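# Slide the door fully open with a Stretch robot

## Task

Push or pull the sliding door until it is completely open, and have it stay open without the robot holding it there. Do not move anything else from its starting place. Moving the door violently, either opening or closing, counts as failure, and so does the robot toppling or finishing in a tilted state.

## Robot and tools

Robot: a Hello Robot Stretch 3 with one arm. It has a two-wheeled base (0.33 m long, 0.34 m wide), a lift that carries the arm up and down a mast, and a telescoping arm pointing to the robot's right. The gripper cannot reach further forward by itself; drive the base for that. An on-the-spot turn pivots about the point between the drive wheels, 0.05 m behind the front edge. Stowed (arm in, wrist folded), the turning sweep has radius 0.28 m; an unfolded, level wrist reaches outside it.

Frames: the base frame has its origin on the floor between the drive wheels, x forward, y left, z up. hand_pose is reported in it, located where the closed fingertips meet; with all wrist joints at zero its x axis is up, y points back along the arm toward the mast, z points rearward. The odometry frame is the base frame as it was when the scene began. base_odometry uses wheel turns only, so slipping looks like travel; heading is positive leftward, -3.142 to 3.142.

execute_actions: argument "actions" is a list holding exactly one action or nothing (empty just reports state and pictures). An action may contain "base", "joints", or both, plus optional "contact_limits"; its motions begin together. "base" holds a single command, an offset from the base's last reported position: {"translate_m": d}, metres, -1 to 1, positive forward (no sideways motion), or {"rotate_rad": d}, radians, -3.2 to 3.2, positive counter-clockwise seen from above. "joints" is one dictionary of absolute targets by name: lift_m 0 to 1.1 (arm height on mast); arm_m 0 to 0.52 (extension); wrist_yaw_rad -1.345 to 4.42 (0 along the arm, positive toward the front, 3.0 folded over the base); wrist_pitch_rad -1.57 to 0.451 (0 level, negative tips fingertips down); wrist_roll_rad -2.911 to 2.911 (0 fingers side by side); gripper_m -0.089 to 0.179 (larger is wider; actual fingertip gap is 0.007 to 0.025 m less, zero below 0.007); head_pan_rad -3.953 to 1.73 (0 forward, positive left, -1.57 along the arm); head_tilt_rad -1.53 to 0.419 (negative looks down). "contact_limits" takes only arm_m, an effort percentage 1 to 100 at which the arm stops; smaller is softer but too small halts at once, and it also caps the holding force until the next action. Omitted joints or base may keep driving toward an earlier target unseen. Unknown keys or out-of-range numbers make the whole call rejected with no motion. "cameras" picks images: head_camera, nav_camera, wrist_camera, or all; omitted/null means all, [] none.

wait: "seconds" from 0 to 10; nothing new is commanded, then state and images return. zoom_image: "camera" plus "region" [x0, y0, x1, y1] in pixels of that camera's latest full image, top-left origin, at most 504 by 504. finished_scene: "scene" number; ends the scene irreversibly after the last command is held and reports success. Do not end a reply without a tool call.

Results: base_status and joint_status describe how each motion of the last accepted action ended. "done" for the base means the wheels turned the commanded amount, slip included. "off_target" means it stopped short and may still be pushing. After contact_stop, time_out or torque_fault the old target is dropped; arm and lift stop on firm contact and go slack until commanded again (a slack lift can sag under load or keep pressing). Base, wrist and head have no contact stop and keep shoving. A wrist servo pushed hard for a few seconds turns off for 10 s (torque_fault). on_its_own covers uncommanded joints; "held at" is their target, not their position. If a stop is reported, later execute_actions, wait and finished_scene calls in the same reply are skipped. motor_effort is percent of maximum, positive toward larger joint values, bracket = peak; readings carry fixed offsets and noise. Positive wheel effort pushes forward. lidar_m: 12 distances from the base origin, 30-degree sectors starting straight ahead and going counter-clockwise (4th left, 7th behind, 10th right), at 0.17 m height, 0.15 to 12 m, "-" for nothing; misses glass, thin legs, and is partly blocked by the robot. wrist_depth_mm (45 to 1000) and head_depth_mm (280 to 4000, sideways image) are 7x7 median depth grids from top left. base_tilt in degrees, forward and right positive, with a few degrees of fixed bias. turned_by_wheels and turned_by_imu give turning since last result.

Cameras: head_camera and nav_camera move with head pan/tilt; wrist_camera rides on the gripper. Calibration data are given in OpenCV form and are only approximately right.

Speed: the base moves fast only when stowed (lift_m under 0.30, arm_m under 0.03, wrist_yaw_rad over 2.54); otherwise it is slowed.

Cautions: fold or unfold the wrist only with lift_m 0.32 to 0.95, wrist_pitch_rad -0.4, roll near 0; once folded the lift may go down to 0.25. If wrist_yaw_rad is below -0.4, keep pitch at -0.5 or lower. To grip, command gripper_m below the object's width; to let go, go at least 0.02 above the touching value. Tipping risk: arm pushing on something rigid with the gripper higher than about 0.45 m, repeating a push after a contact_stop, raised contact limits, or driving while hooked on something fixed. If tilt appears, reverse the last move in small steps, free the gripper, and lower lift_m to about 0.2. Move the door smoothly so it is not slammed, avoid drops and hard impacts, and do not disturb other objects.

Each tool is called after "Request:" as a command line: name --argument value for each argument, lists and objects as JSON in quotes; but a table of rows of numbers goes row by row, as --pt "numbers of a row", without its own name.

## Session

Request:
execute_actions --actions '[]'

Scene clock: 0.00 s.
base_odometry: x=+0.000 y=+0.000 heading=+0.000 (m, m, rad; odometry frame)
turned_by_wheels: +0.000 (rad since the last result)
turned_by_imu: +0.000 (rad since the last result)
base_tilt: forward=-0.1 right=+0.3 (deg)
lidar_m: 1.60 1.62 1.61 1.23 0.93 0.92 1.01 1.67 2.16 1.04 1.13 1.08
head_depth_mm: 1513 1511 1505 1528 1522 926 1536 / 1608 1616 1605 1635 1608 933 1657 / 1728 1740 1751 1765 1718 937 1792 / 1860 1873 1895 1904 1824 1016 1922 / 1965 2053 2050 2080 1832 1191 2084 / 1995 2090 2085 2090 1989 1544 1607 / 1840 1871 1882 1874 1831 1819 1864
base_status: not commanded
joint_positions: lift_m=+0.331 arm_m=-0.001 wrist_yaw_rad=+3.030 wrist_pitch_rad=-0.568 wrist_roll_rad=+0.018 gripper_m=+0.037 head_pan_rad=-0.003 head_tilt_rad=+0.004
joint_status: not commanded
motor_effort: left_wheel=+1 right_wheel=+0 lift_m=+22 arm_m=+1 wrist_yaw_rad=+0 wrist_pitch_rad=+5 wrist_roll_rad=+0 gripper_m=+0 head_pan_rad=+0 head_tilt_rad=+2 (%)
hand_pose: x=+0.0014 y=+0.0582 z=+0.3112 quat_wxyz=(+0.238, +0.694, +0.158, +0.660) (m; base frame)
wrist_depth_mm: 743 853 - - - - - / 743 911 992 974 947 947 933 / 762 770 778 757 758 769 742 / 649 647 644 656 621 638 624 / 558 550 568 557 561 539 534 / 484 - - - 463 469 463 / 439 - - - 415 417 412
pictures: head_camera (sideways: a quarter turn clockwise sets it upright), nav_camera (sideways: a quarter turn counterclockwise sets it upright), wrist_camera
Images, in order (width x height): head_camera 896x504, nav_camera 672x504, wrist_camera 644x364.

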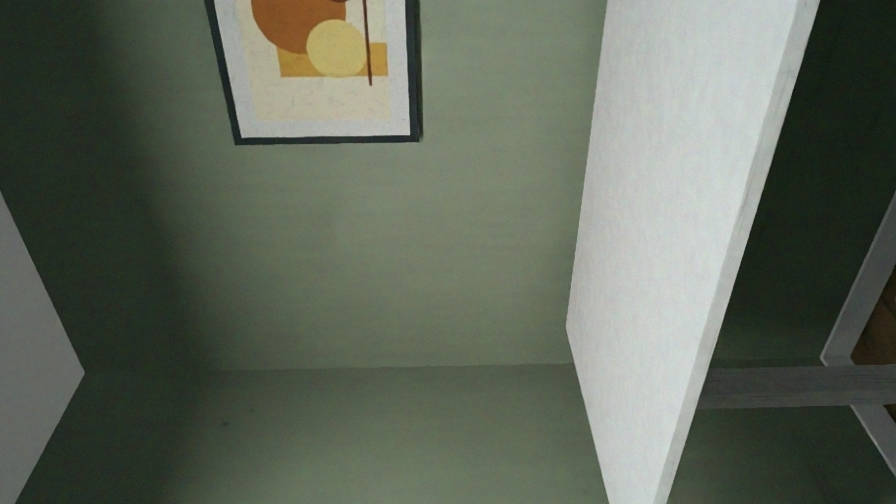

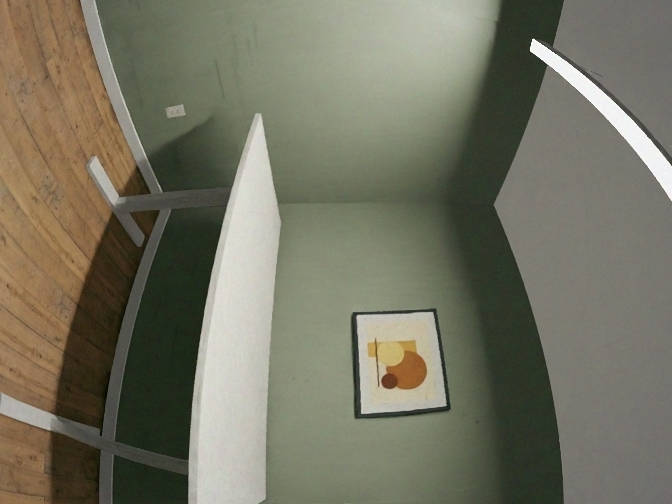

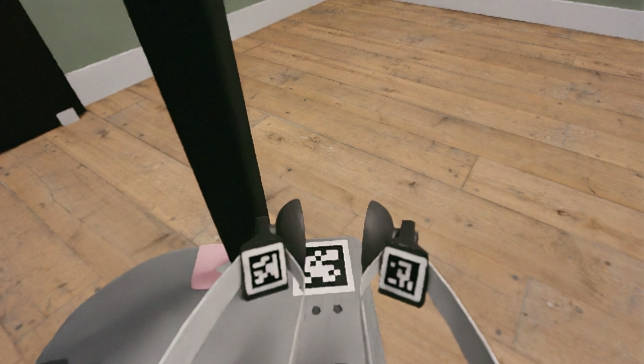

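Request:
execute_actions --actions '[{"joints":{"head_pan_rad":-2.6,"head_tilt_rad":-0.4}}]' --cameras '["head_camera","nav_camera"]'

Request:
execute_actions --actions '[{"joints":{"head_pan_rad":-3.9,"head_tilt_rad":-0.4}}]' --cameras '["head_camera","nav_camera"]'

Scene clock: 4.70 s.
base_odometry: x=+0.000 y=+0.000 heading=+0.000 (m, m, rad; odometry frame)
turned_by_wheels: +0.000 (rad since the last result)
turned_by_imu: -0.001 (rad since the last result)
base_tilt: forward=-0.2 right=+0.3 (deg)
lidar_m: 1.60 1.62 1.61 1.22 0.93 0.92 1.01 1.67 2.16 1.04 1.13 1.08
head_depth_mm: 1354 1415 1483 1547 1633 1648 1408 / 1566 1656 1734 1847 1957 1752 1417 / 1868 1986 2118 2287 2205 1757 1411 / 2032 2169 2339 2543 2275 1756 1415 / 1944 2074 2248 2410 2295 1761 1423 / 1884 2003 2163 2331 2291 1753 1419 / 1800 1937 2063 2228 2282 1756 1420
base_status: not commanded
joint_positions: lift_m=+0.331 arm_m=-0.001 wrist_yaw_rad=+3.030 wrist_pitch_rad=-0.568 wrist_roll_rad=+0.018 gripper_m=+0.037 head_pan_rad=-2.593 head_tilt_rad=-0.395
joint_status: all done
motor_effort: left_wheel=+0(0) right_wheel=+0(0) lift_m=+22(22) arm_m=+0(0) wrist_yaw_rad=+1(0) wrist_pitch_rad=+5(5) wrist_roll_rad=+0(1) gripper_m=+0(0) head_pan_rad=-3(46) head_tilt_rad=-3(37) (%)
hand_pose: x=+0.0014 y=+0.0582 z=+0.3112 quat_wxyz=(+0.238, +0.694, +0.158, +0.660) (m; base frame)
wrist_depth_mm: 754 835 - - - - - / 766 878 973 974 971 930 919 / 751 755 800 781 754 751 761 / 631 643 634 636 632 607 615 / 552 558 547 552 557 531 531 / 478 - - - 467 474 466 / 436 - - - 427 415 414
pictures: head_camera (sideways: a quarter turn clockwise sets it upright), nav_camera (sideways: a quarter turn counterclockwise sets it upright)
camera_calibration (this result's frames):
head_camera: T_world_to_cam=[[0.35458, 0.197633, -0.9139, 1.2113], [0.479723, -0.877412, -0.00361717, 0.0015238], [-0.802582, -0.437137, -0.405922, 0.492169], [0, 0, 0, 1]] pos_world=[-0.035229, -0.022912, 1.3068]
nav_camera: T_world_to_cam=[[-0.333767, -0.184767, 0.92437, -1.15962], [-0.504731, 0.863222, -0.00970113, 0.0716946], [-0.796144, -0.469796, -0.381373, 0.465865], [0, 0, 0, 1]] pos_world=[0.0200381, -0.0572872, 1.25029]
Images, in order (width x height): head_camera 896x504, nav_camera 672x504.

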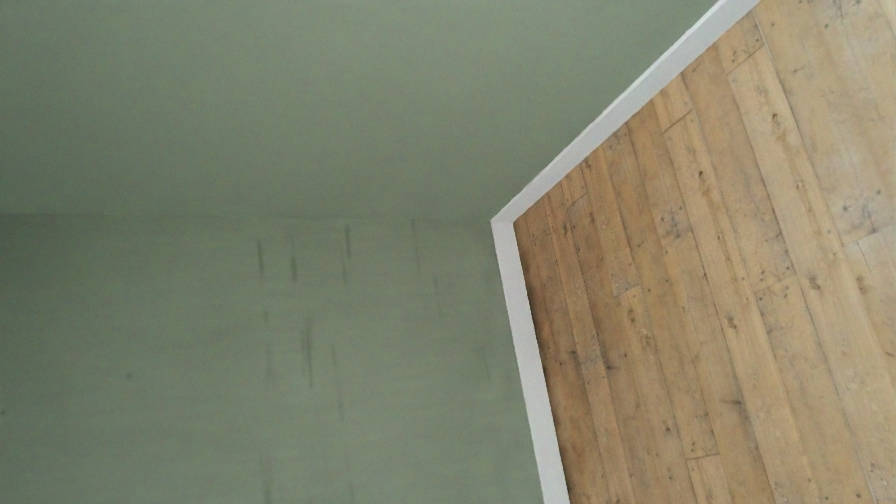

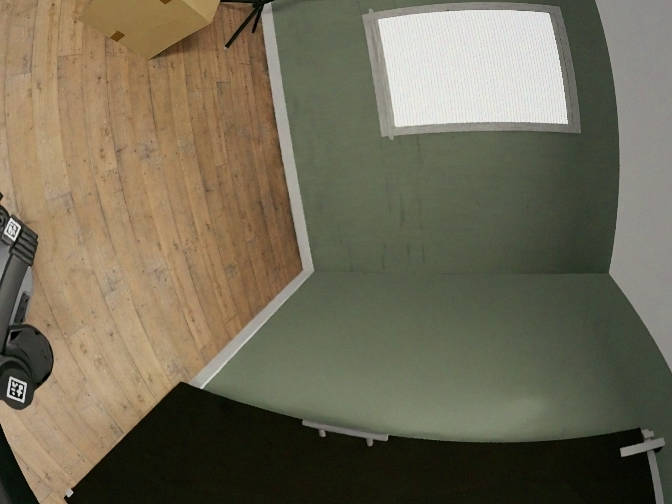

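Scene clock: 5.90 s.
base_odometry: x=+0.000 y=+0.000 heading=+0.000 (m, m, rad; odometry frame)
turned_by_wheels: +0.000 (rad since the last result)
turned_by_imu: +0.000 (rad since the last result)
base_tilt: forward=-0.2 right=+0.3 (deg)
lidar_m: 1.60 1.62 1.61 1.23 0.93 0.92 1.01 1.68 2.16 1.04 1.13 1.08
head_depth_mm: - - - - - - - / 849 909 970 1056 - - - / 796 856 926 1032 1125 1247 1367 / 773 828 894 969 1064 1173 1306 / 764 818 884 956 1045 1150 1284 / 758 811 872 945 1029 1134 1258 / 748 802 861 933 1016 1117 1239
base_status: not commanded
joint_positions: lift_m=+0.331 arm_m=-0.001 wrist_yaw_rad=+3.030 wrist_pitch_rad=-0.568 wrist_roll_rad=+0.018 gripper_m=+0.037 head_pan_rad=-3.893 head_tilt_rad=-0.395
joint_status: all done
motor_effort: left_wheel=+0(1) right_wheel=+1(1) lift_m=+22(21) arm_m=+0(0) wrist_yaw_rad=+0(0) wrist_pitch_rad=+5(5) wrist_roll_rad=+0(0) gripper_m=+0(1) head_pan_rad=-4(42) head_tilt_rad=-3(4) (%)
hand_pose: x=+0.0014 y=+0.0582 z=+0.3112 quat_wxyz=(+0.238, +0.694, +0.158, +0.660) (m; base frame)
wrist_depth_mm: 777 850 - - - - - / 737 899 - 984 955 940 936 / 765 779 768 761 762 758 737 / 654 650 631 642 642 631 624 / 542 559 565 557 553 530 534 / 487 - - - 467 467 468 / 437 - - - 420 415 413
pictures: head_camera (sideways: a quarter turn clockwise sets it upright), nav_camera (sideways: a quarter turn counterclockwise sets it upright)
camera_calibration (this result's frames):
head_camera: T_world_to_cam=[[0.285307, -0.288817, -0.913884, 1.21171], [-0.717114, -0.696947, -0.00361909, 0.00882703], [-0.635883, 0.656392, -0.405959, 0.491199], [0, 0, 0, 1]] pos_world=[-0.0270326, 0.0336942, 1.3068]
nav_camera: T_world_to_cam=[[-0.267343, 0.272205, 0.924355, -1.16001], [0.696752, 0.717247, -0.00970035, 0.0643645], [-0.665631, 0.641453, -0.38141, 0.465117], [0, 0, 0, 1]] pos_world=[-0.0453696, -0.0287557, 1.25028]
Images, in order (width x height): head_camera 896x504, nav_camera 672x504.

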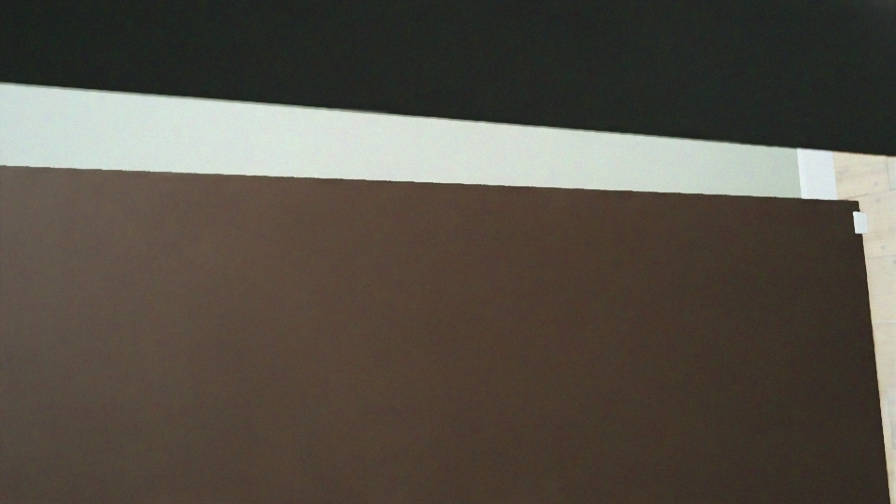

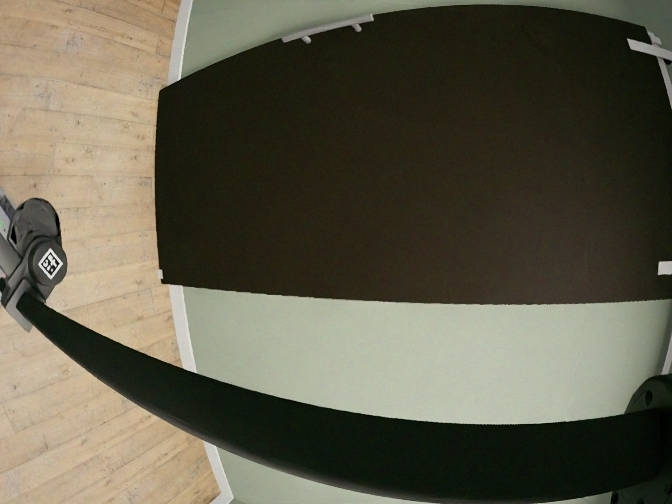

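Request:
execute_actions --actions '[{"base":{"rotate_rad":-2.6},"joints":{"lift_m":0.28,"head_pan_rad":-1.57,"head_tilt_rad":-0.6}}]' --cameras '[]'

Request:
execute_actions --actions '[{"base":{"translate_m":0.84}}]' --cameras '[]'

Request:
execute_actions --actions '[{"base":{"rotate_rad":0.33},"joints":{"lift_m":0.4,"wrist_pitch_rad":-0.4}}]' --cameras '["head_camera","nav_camera"]'

Scene clock: 19.83 s.
base_odometry: x=+0.000 y=+0.000 heading=-2.600 (m, m, rad; odometry frame)
turned_by_wheels: -2.600 (rad since the last result)
turned_by_imu: -2.602 (rad since the last result)
base_tilt: forward=-0.1 right=+0.3 (deg)
lidar_m: 1.71 2.16 1.04 1.25 1.55 1.60 1.62 1.61 1.21 0.93 0.92 1.01
head_depth_mm: 1009 1136 1298 1508 1700 1466 1254 / 970 1084 1230 1415 1635 1481 1255 / 930 1036 1164 1332 1550 1474 1252 / 893 991 1107 1256 1451 1473 1251 / 861 948 1053 1183 1341 1442 1252 / 796 864 947 1057 1202 1371 1251 / 741 816 901 1005 1135 1311 1252
base_status: done
joint_positions: lift_m=+0.280 arm_m=-0.001 wrist_yaw_rad=+3.030 wrist_pitch_rad=-0.569 wrist_roll_rad=+0.018 gripper_m=+0.037 head_pan_rad=-1.577 head_tilt_rad=-0.593
joint_status: all done
motor_effort: left_wheel=+3(13) right_wheel=-5(12) lift_m=+16(16) arm_m=+0(0) wrist_yaw_rad=+1(0) wrist_pitch_rad=+5(5) wrist_roll_rad=+0(0) gripper_m=+1(0) head_pan_rad=+4(42) head_tilt_rad=-4(26) (%)
hand_pose: x=+0.0014 y=+0.0580 z=+0.2606 quat_wxyz=(+0.238, +0.694, +0.158, +0.660) (m; base frame)
wrist_depth_mm: - - - - 998 986 - / 905 876 866 856 839 837 850 / 703 689 695 685 663 671 682 / 573 567 560 564 570 567 548 / 492 511 - - 495 481 470 / 436 - - - 410 416 416 / - - - - 375 378 370
pictures: none
No camera images: the call's "cameras" was empty. Leave "cameras" out to get every camera's image.

Scene clock: 24.40 s.
base_odometry: x=-0.720 y=-0.433 heading=-2.600 (m, m, rad; odometry frame)
turned_by_wheels: +0.000 (rad since the last result)
turned_by_imu: +0.003 (rad since the last result)
base_tilt: forward=-0.2 right=+0.3 (deg)
lidar_m: 1.21 1.37 1.52 0.94 1.00 1.57 2.41 1.67 0.77 0.63 0.69 0.77
head_depth_mm: 623 701 798 927 1104 1368 1253 / 596 666 755 871 1026 1251 1250 / 574 638 717 819 960 1152 1254 / 552 610 684 778 899 1062 1220 / 530 586 646 712 843 989 1184 / 512 561 616 714 841 1016 1182 / 510 574 656 742 840 969 1133
base_status: done
joint_positions: lift_m=+0.280 arm_m=-0.001 wrist_yaw_rad=+3.030 wrist_pitch_rad=-0.570 wrist_roll_rad=+0.018 gripper_m=+0.037 head_pan_rad=-1.577 head_tilt_rad=-0.593
joint_status: not commanded
motor_effort: left_wheel=+4(13) right_wheel=-4(9) lift_m=+16(16) arm_m=+0(0) wrist_yaw_rad=+0(0) wrist_pitch_rad=+5(6) wrist_roll_rad=+0(0) gripper_m=+0(0) head_pan_rad=+4(4) head_tilt_rad=-4(5) (%)
hand_pose: x=+0.0014 y=+0.0580 z=+0.2605 quat_wxyz=(+0.238, +0.694, +0.159, +0.660) (m; base frame)
wrist_depth_mm: - - 895 - - - - / 879 905 864 844 839 830 849 / 710 681 686 666 668 656 658 / 578 571 553 566 564 560 559 / 487 518 - - 492 469 472 / 436 - - - 408 418 415 / - - - - 372 371 365
pictures: none
No camera images: the call's "cameras" was empty. Leave "cameras" out to get every camera's image.

Scene clock: 26.33 s.
base_odometry: x=-0.720 y=-0.433 heading=-2.270 (m, m, rad; odometry frame)
turned_by_wheels: +0.330 (rad since the last result)
turned_by_imu: +0.329 (rad since the last result)
base_tilt: forward=-0.1 right=+0.3 (deg)
lidar_m: 1.37 1.42 1.06 0.94 1.89 2.42 2.40 0.92 0.66 0.64 0.72 0.97
head_depth_mm: 518 576 645 735 854 1016 1202 / 515 572 629 728 843 1003 1201 / 527 576 637 708 832 989 1187 / 565 625 701 796 919 1063 1226 / 564 624 699 793 915 1078 1219 / 561 621 692 784 904 1072 1216 / 558 615 687 780 898 1058 1216
base_status: done
joint_positions: lift_m=+0.400 arm_m=-0.001 wrist_yaw_rad=+3.030 wrist_pitch_rad=-0.421 wrist_roll_rad=+0.018 gripper_m=+0.037 head_pan_rad=-1.577 head_tilt_rad=-0.593
joint_status: all done
motor_effort: left_wheel=-3(9) right_wheel=+5(13) lift_m=+27(28) arm_m=+0(0) wrist_yaw_rad=+0(1) wrist_pitch_rad=+7(7) wrist_roll_rad=+0(0) gripper_m=-1(0) head_pan_rad=+4(4) head_tilt_rad=-4(4) (%)
hand_pose: x=+0.0037 y=+0.0791 z=+0.4118 quat_wxyz=(+0.187, +0.705, +0.107, +0.676) (m; base frame)
wrist_depth_mm: - - - 950 - - - / - - - - - - - / - - - - - - - / 887 907 886 906 875 890 917 / 743 749 - 738 792 730 729 / 625 613 618 624 600 616 608 / 541 544 - 545 534 532 534
pictures: head_camera (sideways: a quarter turn clockwise sets it upright), nav_camera (sideways: a quarter turn counterclockwise sets it upright)
camera_calibration (this result's frames):
head_camera: T_world_to_cam=[[0.0198668, 0.577567, -0.816102, 1.0858], [0.998517, -0.0528464, -0.0130928, 0.0106932], [-0.05069, -0.814631, -0.57776, 0.711169], [0, 0, 0, 1]] pos_world=[0.00380053, -0.0472159, 1.29715]
nav_camera: T_world_to_cam=[[-0.0198528, -0.55564, 0.831186, -1.04], [-0.999611, 0.0273008, -0.00562527, 0.0694051], [-0.0195665, -0.830975, -0.555966, 0.688307], [0, 0, 0, 1]] pos_world=[0.062199, -0.0077919, 1.2475]
Images, in order (width x height): head_camera 896x504, nav_camera 672x504.

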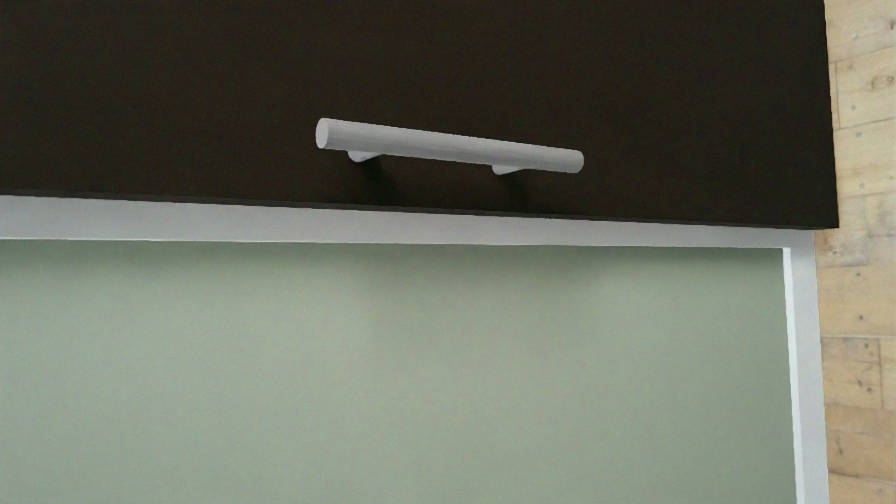

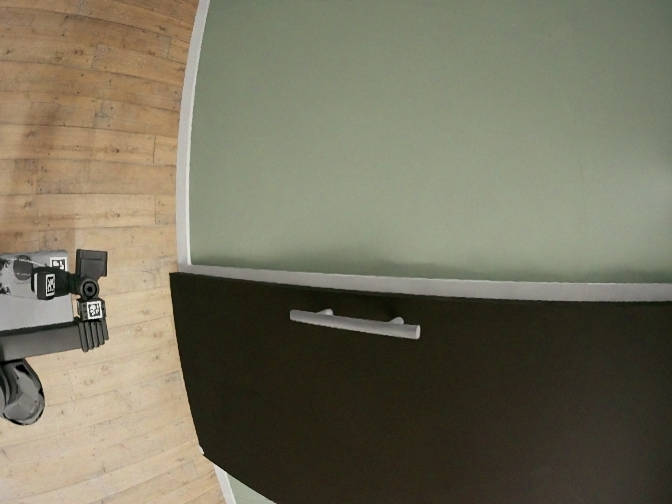

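Request:
execute_actions --actions '[{"base":{"translate_m":0.05},"joints":{"wrist_yaw_rad":0,"gripper_m":0,"arm_m":0.15,"head_tilt_rad":-0.95}}]' --cameras '[]'

Request:
execute_actions --actions '[{"joints":{"wrist_pitch_rad":0,"lift_m":0.3}}]'

Scene clock: 35.80 s.
base_odometry: x=-0.752 y=-0.472 heading=-2.270 (m, m, rad; odometry frame)
turned_by_wheels: +0.000 (rad since the last result)
turned_by_imu: -0.001 (rad since the last result)
base_tilt: forward=-0.1 right=+0.4 (deg)
lidar_m: 1.32 1.36 1.28 0.93 1.90 2.46 2.45 0.91 0.66 0.64 0.72 0.97
head_depth_mm: 550 683 830 1070 1352 1244 1128 / 562 644 823 1054 1348 1248 1143 / 621 714 848 1050 1331 1210 - / 630 742 901 1146 1390 1224 1163 / 626 739 892 1136 1362 1240 1123 / 622 732 886 1124 1362 1244 1117 / 618 727 878 1109 1348 1238 1114
base_status: done
joint_positions: lift_m=+0.400 arm_m=+0.150 wrist_yaw_rad=+0.002 wrist_pitch_rad=-0.420 wrist_roll_rad=+0.018 gripper_m=+0.000 head_pan_rad=-1.577 head_tilt_rad=-0.938
joint_status: all done
motor_effort: left_wheel=-3(4) right_wheel=+5(11) lift_m=+27(27) arm_m=+3(3) wrist_yaw_rad=-2(4) wrist_pitch_rad=+7(7) wrist_roll_rad=+0(0) gripper_m=-3(81) head_pan_rad=+4(4) head_tilt_rad=-8(36) (%)
hand_pose: x=-0.0211 y=-0.5187 z=+0.4118 quat_wxyz=(+0.686, +0.147, -0.697, -0.149) (m; base frame)
wrist_depth_mm: 266 266 266 261 256 205 200 / 288 293 287 290 279 220 218 / 326 327 323 319 305 244 241 / 366 364 364 357 332 270 272 / 428 413 409 - 331 306 308 / 493 482 472 481 362 356 353 / 519 515 519 510 461 427 417
pictures: none
No camera images: the call's "cameras" was empty. Leave "cameras" out to get every camera's image.

Scene clock: 37.53 s.
base_odometry: x=-0.752 y=-0.472 heading=-2.270 (m, m, rad; odometry frame)
turned_by_wheels: +0.000 (rad since the last result)
turned_by_imu: +0.000 (rad since the last result)
base_tilt: forward=-0.1 right=+0.3 (deg)
lidar_m: 1.32 1.36 1.29 0.93 1.90 2.45 2.45 0.91 0.66 0.64 0.71 0.97
head_depth_mm: 551 681 830 1065 1352 1250 1128 / 561 644 821 1057 1352 1243 1140 / 621 715 847 1051 1351 1225 - / 629 742 904 1141 1392 1224 1162 / 626 736 898 1135 1362 1239 1124 / 621 731 888 1125 1363 1241 1120 / 619 727 878 1113 1343 1234 1117
base_status: not commanded
joint_positions: lift_m=+0.300 arm_m=+0.150 wrist_yaw_rad=+0.002 wrist_pitch_rad=-0.025 wrist_roll_rad=+0.018 gripper_m=+0.000 head_pan_rad=-1.577 head_tilt_rad=-0.938
joint_status: all done
motor_effort: left_wheel=-3(3) right_wheel=+5(5) lift_m=+16(25) arm_m=+4(3) wrist_yaw_rad=-1(1) wrist_pitch_rad=+8(9) wrist_roll_rad=+1(0) gripper_m=-4(3) head_pan_rad=+4(4) head_tilt_rad=-8(7) (%)
hand_pose: x=-0.0210 y=-0.5502 z=+0.4087 quat_wxyz=(+0.701, +0.009, -0.713, -0.008) (m; base frame)
wrist_depth_mm: 280 276 277 273 265 211 208 / 288 286 284 281 269 219 215 / 299 298 297 292 283 225 224 / 311 310 307 308 290 233 235 / 324 323 318 - 297 243 243 / 336 335 335 341 270 257 253 / 355 349 344 345 334 264 265
pictures: head_camera (sideways: a quarter turn clockwise sets it upright), nav_camera (sideways: a quarter turn counterclockwise sets it upright), wrist_camera
camera_calibration (this result's frames):
head_camera: T_world_to_cam=[[0.021252, 0.819416, -0.572805, 0.768731], [0.998565, -0.045571, -0.0281424, 0.0302764], [-0.0491636, -0.571385, -0.819208, 1.02518], [0, 0, 0, 1]] pos_world=[0.00383159, -0.042757, 1.28102]
nav_camera: T_world_to_cam=[[-0.0212782, -0.803878, 0.594413, -0.731413], [-0.99961, 0.0278561, 0.00188923, 0.0596212], [-0.0180767, -0.594141, -0.804158, 1.01111], [0, 0, 0, 1]] pos_world=[0.0623123, 0.0111139, 1.24774]
wrist_camera: T_world_to_cam=[[-0.997604, -0.0691026, 0.00331674, -0.0473603], [-0.020144, 0.244276, -0.969496, 0.560405], [0.0661846, -0.96724, -0.245083, -0.262417], [0, 0, 0, 1]] pos_world=[-0.0185901, -0.393987, 0.479154]
Images, in order (width x height): head_camera 896x504, nav_camera 672x504, wrist_camera 644x364.

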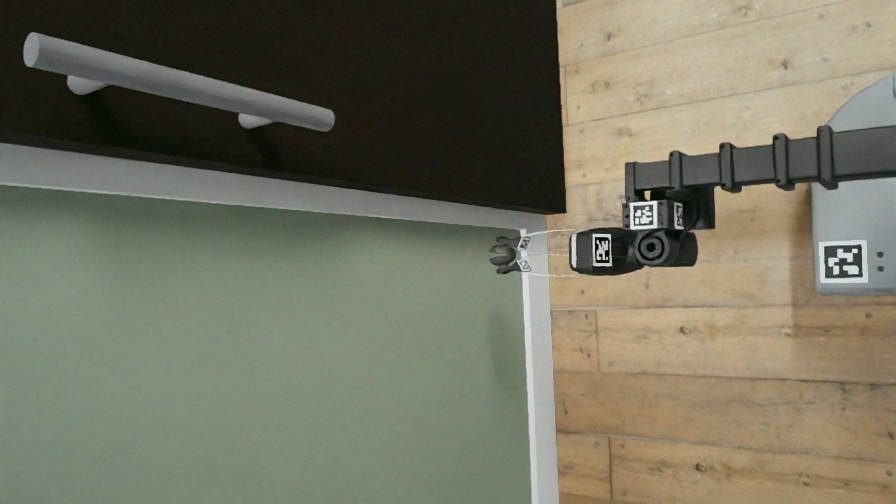

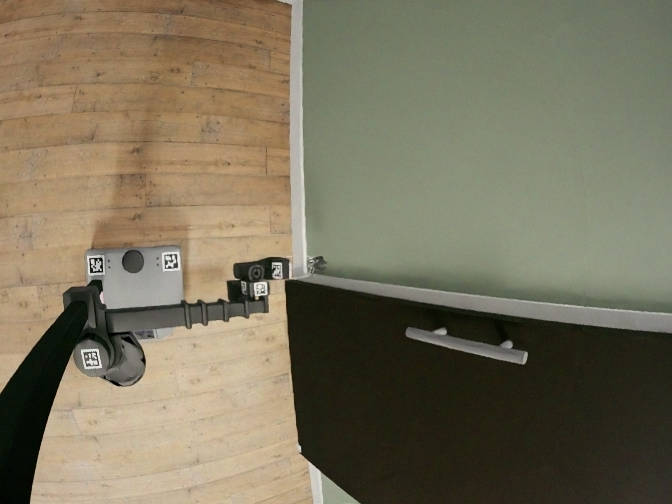

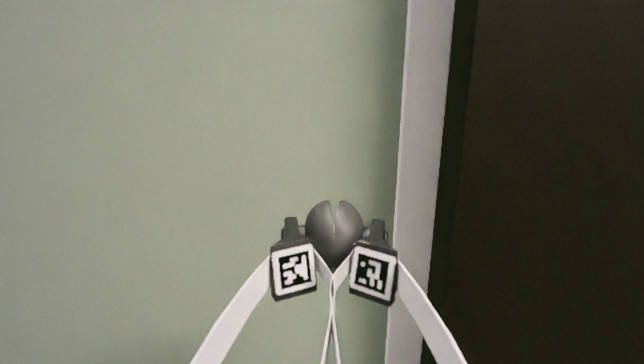

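Request:
execute_actions --actions '[{"joints":{"arm_m":0.257}}]' --cameras '[]'

Request:
execute_actions --actions '[{"base":{"translate_m":-0.09}}]' --cameras '[]'

Request:
execute_actions --actions '[{"base":{"translate_m":-0.12}}]'

Scene clock: 42.97 s.
base_odometry: x=-0.752 y=-0.472 heading=-2.270 (m, m, rad; odometry frame)
turned_by_wheels: +0.000 (rad since the last result)
turned_by_imu: -0.001 (rad since the last result)
base_tilt: forward=-0.1 right=+0.3 (deg)
lidar_m: 1.32 1.37 1.29 0.93 1.89 2.45 2.46 0.91 0.65 0.64 0.72 0.97
head_depth_mm: 550 680 831 1067 1353 1249 1131 / 562 643 822 1054 1349 1243 1151 / 621 715 846 1050 1317 1245 - / 628 742 903 1127 1339 1249 1161 / 625 735 893 1132 1368 1241 1123 / 622 731 886 1128 1357 1237 1123 / 618 726 878 1111 1338 1239 1112
base_status: not commanded
joint_positions: lift_m=+0.300 arm_m=+0.257 wrist_yaw_rad=+0.001 wrist_pitch_rad=-0.024 wrist_roll_rad=+0.018 gripper_m=+0.000 head_pan_rad=-1.577 head_tilt_rad=-0.938
joint_status: all done
motor_effort: left_wheel=-3(3) right_wheel=+5(5) lift_m=+16(17) arm_m=+3(1) wrist_yaw_rad=-1(1) wrist_pitch_rad=+8(9) wrist_roll_rad=+0(0) gripper_m=-3(2) head_pan_rad=+4(4) head_tilt_rad=-7(7) (%)
hand_pose: x=-0.0212 y=-0.6572 z=+0.4088 quat_wxyz=(+0.701, +0.009, -0.713, -0.009) (m; base frame)
wrist_depth_mm: 177 176 175 175 173 160 114 / 185 182 182 182 179 164 117 / 191 191 189 190 184 171 122 / 199 197 198 196 192 168 126 / 208 207 203 - 198 169 131 / 217 216 213 215 198 167 137 / 225 226 223 221 219 166 142
pictures: none
No camera images: the call's "cameras" was empty. Leave "cameras" out to get every camera's image.

Scene clock: 45.67 s.
base_odometry: x=-0.694 y=-0.403 heading=-2.270 (m, m, rad; odometry frame)
turned_by_wheels: +0.000 (rad since the last result)
turned_by_imu: -0.001 (rad since the last result)
base_tilt: forward=-0.1 right=+0.4 (deg)
lidar_m: 1.41 1.46 0.95 0.96 1.89 2.37 2.37 0.91 0.66 0.63 0.72 0.97
head_depth_mm: 577 683 836 1069 1349 1253 1125 / 573 676 827 1058 1343 1242 1151 / 546 643 817 1047 1316 1246 - / 605 707 861 1070 1320 1241 1164 / 628 739 896 1135 1366 1243 1121 / 625 733 889 1129 1360 1237 1121 / 621 726 882 1111 1346 1235 1118
base_status: done
joint_positions: lift_m=+0.300 arm_m=+0.257 wrist_yaw_rad=+0.058 wrist_pitch_rad=-0.024 wrist_roll_rad=+0.018 gripper_m=+0.000 head_pan_rad=-1.577 head_tilt_rad=-0.938
joint_status: not commanded
on_its_own: wrist_yaw_rad is held at +0.054, not at your +0.000, by its stall guard, which is not easing now
motor_effort: left_wheel=+0(14) right_wheel=+0(30) lift_m=+17(17) arm_m=+3(3) wrist_yaw_rad=-4(52) wrist_pitch_rad=+8(8) wrist_roll_rad=+0(0) gripper_m=-3(7) head_pan_rad=+4(4) head_tilt_rad=-7(7) (%)
hand_pose: x=-0.0066 y=-0.6568 z=+0.4088 quat_wxyz=(+0.701, +0.029, -0.713, +0.012) (m; base frame)
wrist_depth_mm: 189 184 182 166 115 112 110 / 196 193 187 172 120 116 113 / 203 199 194 178 124 120 118 / 211 209 202 186 128 125 122 / 221 215 211 - 132 129 126 / 231 227 221 202 137 135 132 / 245 237 231 211 146 140 137
pictures: none
No camera images: the call's "cameras" was empty. Leave "cameras" out to get every camera's image.

Scene clock: 48.03 s.
base_odometry: x=-0.617 y=-0.311 heading=-2.270 (m, m, rad; odometry frame)
turned_by_wheels: +0.000 (rad since the last result)
turned_by_imu: -0.001 (rad since the last result)
base_tilt: forward=-0.1 right=+0.3 (deg)
lidar_m: 1.53 1.58 0.99 1.01 1.89 2.27 2.24 0.92 0.66 0.64 0.72 0.97
head_depth_mm: 580 685 839 1075 1348 1251 1127 / 550 647 829 1061 1347 1247 1152 / 2488 713 849 1052 1317 1244 - / 2633 2145 1812 1601 1341 1242 1165 / 2540 2045 966 1213 1364 1243 1122 / 613 723 890 1137 1356 1236 1117 / 622 730 886 1117 1351 1240 1117
base_status: done
joint_positions: lift_m=+0.300 arm_m=+0.257 wrist_yaw_rad=+0.056 wrist_pitch_rad=-0.024 wrist_roll_rad=+0.018 gripper_m=+0.000 head_pan_rad=-1.577 head_tilt_rad=-0.938
joint_status: not commanded
on_its_own: wrist_yaw_rad is held at +0.054, not at your +0.000, by its stall guard, which is not easing now
motor_effort: left_wheel=-2(27) right_wheel=+5(70) lift_m=+16(17) arm_m=+3(3) wrist_yaw_rad=-1(100) wrist_pitch_rad=+8(8) wrist_roll_rad=+0(0) gripper_m=-3(12) head_pan_rad=+4(4) head_tilt_rad=-7(8) (%)
hand_pose: x=-0.0072 y=-0.6568 z=+0.4087 quat_wxyz=(+0.701, +0.029, -0.713, +0.011) (m; base frame)
wrist_depth_mm: 189 174 211 - - - 112 / 199 181 212 - - - 116 / 205 190 216 - - 158 119 / 213 198 216 - - 157 124 / 223 207 219 - - 156 129 / 232 216 213 749 856 154 135 / 245 238 257 660 656 153 139
pictures: head_camera (sideways: a quarter turn clockwise sets it upright), nav_camera (sideways: a quarter turn counterclockwise sets it upright), wrist_camera
camera_calibration (this result's frames):
head_camera: T_world_to_cam=[[0.0212512, 0.8195, -0.572686, 0.768575], [0.998565, -0.0455653, -0.0281481, 0.030284], [-0.049162, -0.571265, -0.819292, 1.02529], [0, 0, 0, 1]] pos_world=[0.00383167, -0.0427539, 1.28102]
nav_camera: T_world_to_cam=[[-0.0212775, -0.803965, 0.594296, -0.73126], [-0.99961, 0.0278542, 0.00189243, 0.059617], [-0.0180751, -0.594024, -0.804244, 1.01122], [0, 0, 0, 1]] pos_world=[0.0623124, 0.0111219, 1.24774]
wrist_camera: T_world_to_cam=[[-0.992411, -0.122916, 0.00331192, -0.0762552], [-0.0332896, 0.242652, -0.969542, 0.585629], [0.118369, -0.962295, -0.244902, -0.36289], [0, 0, 0, 1]] pos_world=[-0.0132263, -0.500684, 0.479172]
Images, in order (width x height): head_camera 896x504, nav_camera 672x504, wrist_camera 644x364.

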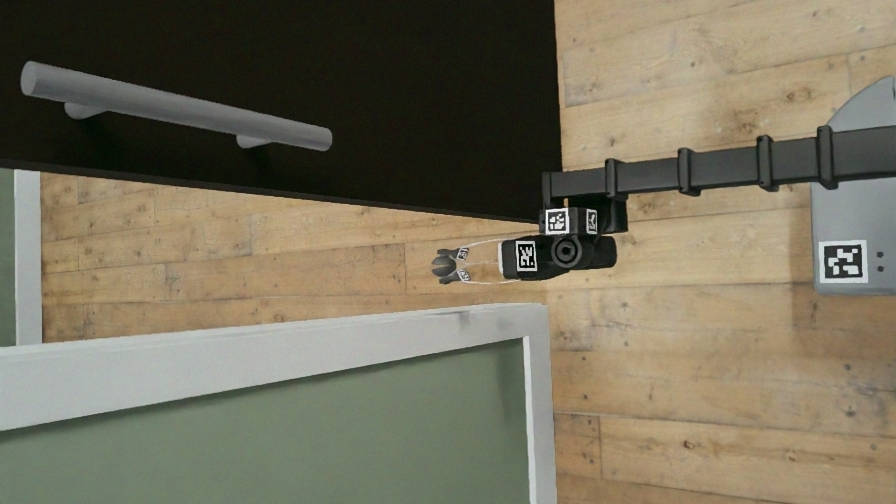

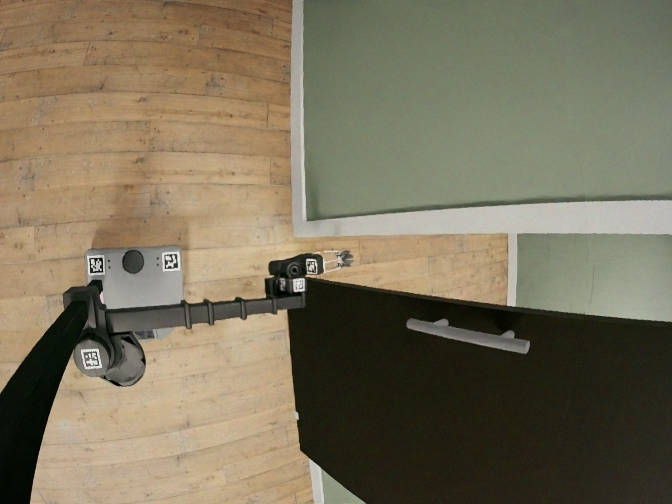

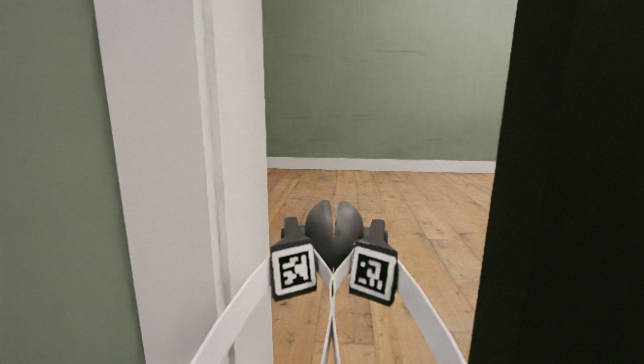

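Request:
execute_actions --actions '[{"base":{"translate_m":-0.6},"joints":{"wrist_yaw_rad":0,"head_pan_rad":-1.9,"head_tilt_rad":-0.5}}]'

Scene clock: 58.23 s.
base_odometry: x=-0.231 y=+0.149 heading=-2.270 (m, m, rad; odometry frame)
turned_by_wheels: +0.000 (rad since the last result)
turned_by_imu: -0.003 (rad since the last result)
base_tilt: forward=-0.1 right=+0.3 (deg)
lidar_m: 2.13 1.33 1.26 1.35 1.81 1.71 1.64 0.94 0.67 0.65 0.96 0.97
head_depth_mm: 631 698 778 880 1012 1192 1311 / 606 666 740 833 950 1108 1254 / 584 638 705 787 891 1029 1222 / 561 612 674 751 843 970 1126 / 541 589 646 707 777 908 1049 / 522 567 618 670 784 1457 1287 / 514 585 2890 2583 1966 1574 1315
base_status: done
joint_positions: lift_m=+0.300 arm_m=+0.257 wrist_yaw_rad=+0.088 wrist_pitch_rad=-0.024 wrist_roll_rad=+0.018 gripper_m=+0.000 head_pan_rad=-1.893 head_tilt_rad=-0.507
joint_status: wrist_yaw_rad off_target (ended at +0.088, target +0.000); the others done
on_its_own: wrist_yaw_rad is held at +0.086, not at your +0.000, by its stall guard, which is not easing now
motor_effort: left_wheel=-3(27) right_wheel=+5(71) lift_m=+16(16) arm_m=+2(3) wrist_yaw_rad=-2(100) wrist_pitch_rad=+8(8) wrist_roll_rad=+1(1) gripper_m=-2(10) head_pan_rad=-4(29) head_tilt_rad=+5(40) (%)
hand_pose: x=+0.0010 y=-0.6564 z=+0.4089 quat_wxyz=(+0.701, +0.040, -0.712, +0.022) (m; base frame)
wrist_depth_mm: - - - - - 123 119 / - - - - - 127 123 / - - - - - 131 128 / - - - - - 136 132 / - - - - 171 142 137 / 846 848 833 766 153 147 142 / 639 657 654 682 609 153 148
pictures: head_camera (sideways: a quarter turn clockwise sets it upright), nav_camera (sideways: a quarter turn counterclockwise sets it upright), wrist_camera
camera_calibration (this result's frames):
head_camera: T_world_to_cam=[[0.175503, 0.474229, -0.862732, 1.14565], [0.932346, -0.361456, -0.00902168, 0.00579794], [-0.316118, -0.802781, -0.505582, 0.618881], [0, 0, 0, 1]] pos_world=[-0.0108317, -0.0443794, 1.30134]
nav_camera: T_world_to_cam=[[-0.16829, -0.452239, 0.875876, -1.09737], [-0.941805, 0.336079, -0.007431, 0.071404], [-0.291003, -0.826154, -0.48248, 0.594351], [0, 0, 0, 1]] pos_world=[0.0555299, -0.0292446, 1.24845]
wrist_camera: T_world_to_cam=[[-0.987953, -0.154719, 0.00322697, -0.0889213], [-0.0408785, 0.240803, -0.969713, 0.584834], [0.149256, -0.958163, -0.244227, -0.361005], [0, 0, 0, 1]] pos_world=[-0.0100608, -0.500489, 0.479241]
Images, in order (width x height): head_camera 896x504, nav_camera 672x504, wrist_camera 644x364.

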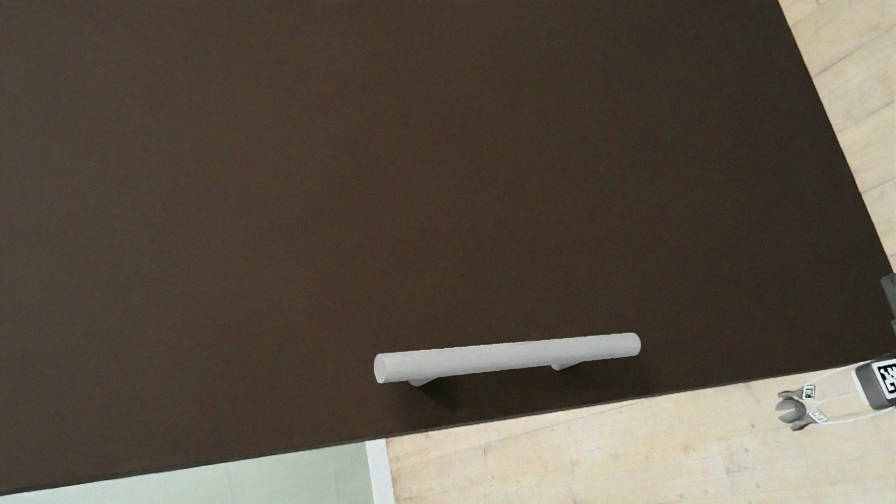

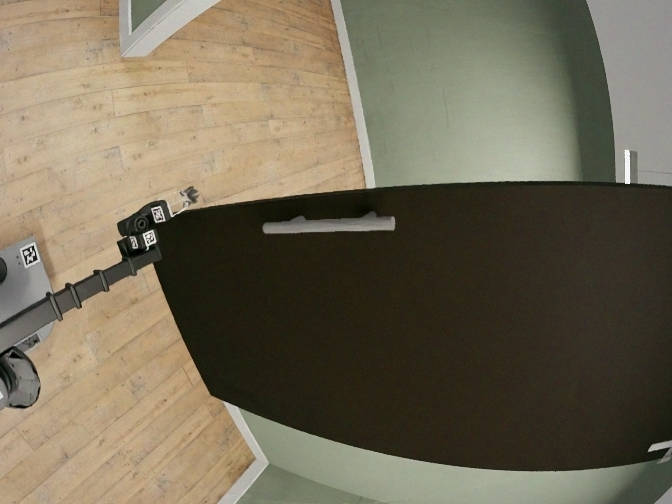

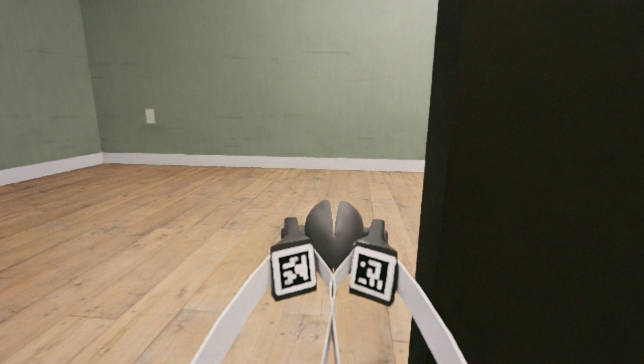

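Request:
execute_actions --actions '[{"base":{"translate_m":-0.1},"joints":{"wrist_yaw_rad":0,"head_pan_rad":-2.3,"head_tilt_rad":0.4}}]'

Scene clock: 63.07 s.
base_odometry: x=-0.167 y=+0.225 heading=-2.270 (m, m, rad; odometry frame)
turned_by_wheels: +0.000 (rad since the last result)
turned_by_imu: +0.000 (rad since the last result)
base_tilt: forward=-0.1 right=+0.3 (deg)
lidar_m: 2.24 1.38 1.31 1.35 1.75 1.60 1.54 0.94 0.67 0.65 1.09 1.04
head_depth_mm: 1262 1599 1732 1551 1392 1266 1154 / 1257 1531 1485 1320 1110 1004 924 / 1253 1414 1152 1053 970 896 832 / 1250 1210 1014 938 867 811 755 / 1166 995 905 842 789 740 693 / 1054 879 817 767 719 678 642 / 934 794 744 701 663 628 595
base_status: done
joint_positions: lift_m=+0.300 arm_m=+0.257 wrist_yaw_rad=+0.035 wrist_pitch_rad=-0.024 wrist_roll_rad=+0.018 gripper_m=+0.000 head_pan_rad=-2.293 head_tilt_rad=+0.383
joint_status: wrist_yaw_rad off_target (ended at +0.035, target +0.000); the others done
on_its_own: wrist_yaw_rad is at rest, and its effort (-32) is outside its rest range (-12 to +12)
motor_effort: left_wheel=+7(30) right_wheel=-16(72) lift_m=+16(16) arm_m=+2(2) wrist_yaw_rad=-32(100) wrist_pitch_rad=+8(8) wrist_roll_rad=+0(1) gripper_m=-5(12) head_pan_rad=-4(30) head_tilt_rad=+11(61) (%)
hand_pose: x=-0.0126 y=-0.6573 z=+0.4089 quat_wxyz=(+0.701, +0.021, -0.713, +0.003) (m; base frame)
wrist_depth_mm: - - - - 129 127 124 / - - - - 133 131 129 / - - - - 138 136 133 / - - - - 143 140 139 / - - - - 148 146 144 / 847 836 868 763 154 152 150 / 660 673 659 651 164 159 156
pictures: head_camera (sideways: a quarter turn clockwise sets it upright), nav_camera (sideways: a quarter turn counterclockwise sets it upright), wrist_camera
camera_calibration (this result's frames):
head_camera: T_world_to_cam=[[-0.220667, -0.275106, -0.935747, 1.24424], [0.724777, -0.688266, 0.0314308, -0.0456145], [-0.65269, -0.671273, 0.351268, -0.494494], [0, 0, 0, 1]] pos_world=[-0.015128, -0.0210377, 1.33943]
nav_camera: T_world_to_cam=[[0.236963, 0.293773, 0.926038, -1.16626], [-0.745201, 0.666517, -0.0207545, 0.087568], [-0.623317, -0.685166, 0.37686, -0.522322], [0, 0, 0, 1]] pos_world=[0.0160447, -0.0736267, 1.27866]
wrist_camera: T_world_to_cam=[[-0.994763, -0.102162, 0.00322091, -0.0679482], [-0.028058, 0.24263, -0.969713, 0.585843], [0.0982865, -0.964724, -0.244226, -0.364734], [0, 0, 0, 1]] pos_world=[-0.0153063, -0.500953, 0.479241]
Images, in order (width x height): head_camera 896x504, nav_camera 672x504, wrist_camera 644x364.

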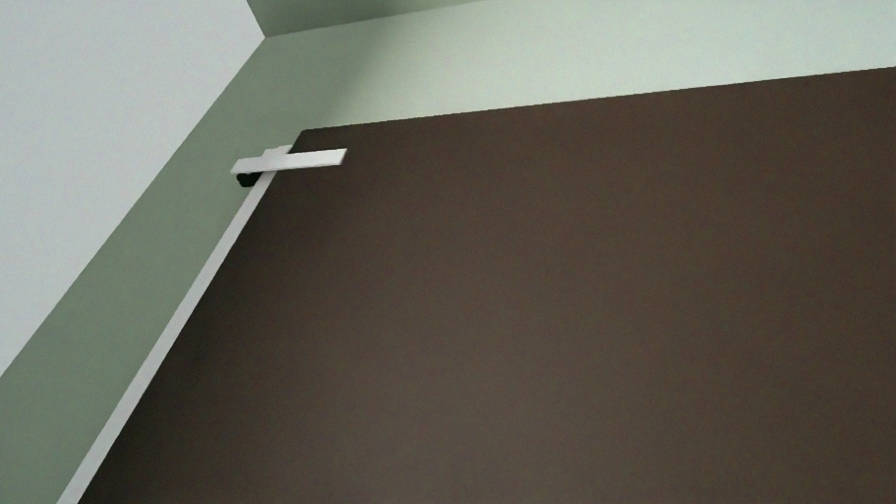

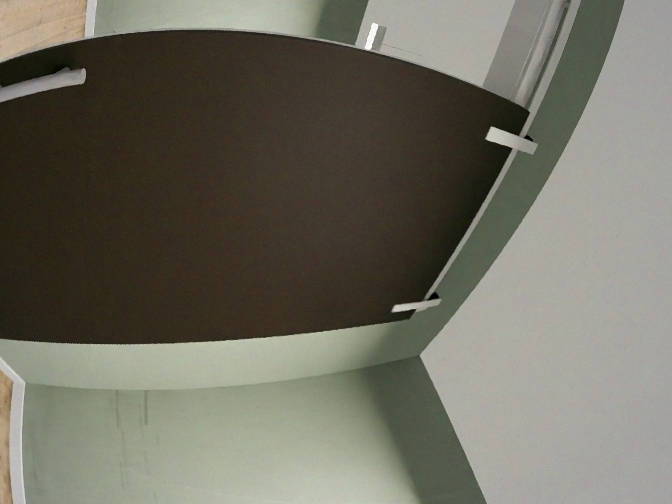

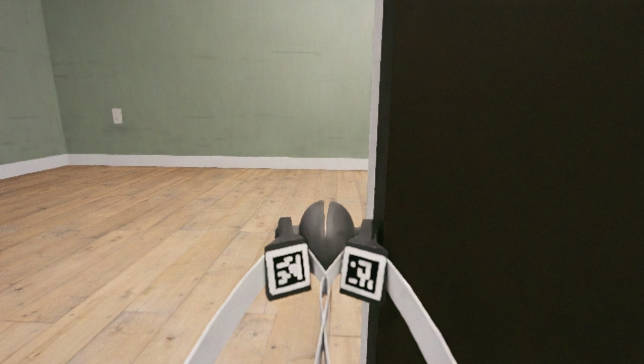

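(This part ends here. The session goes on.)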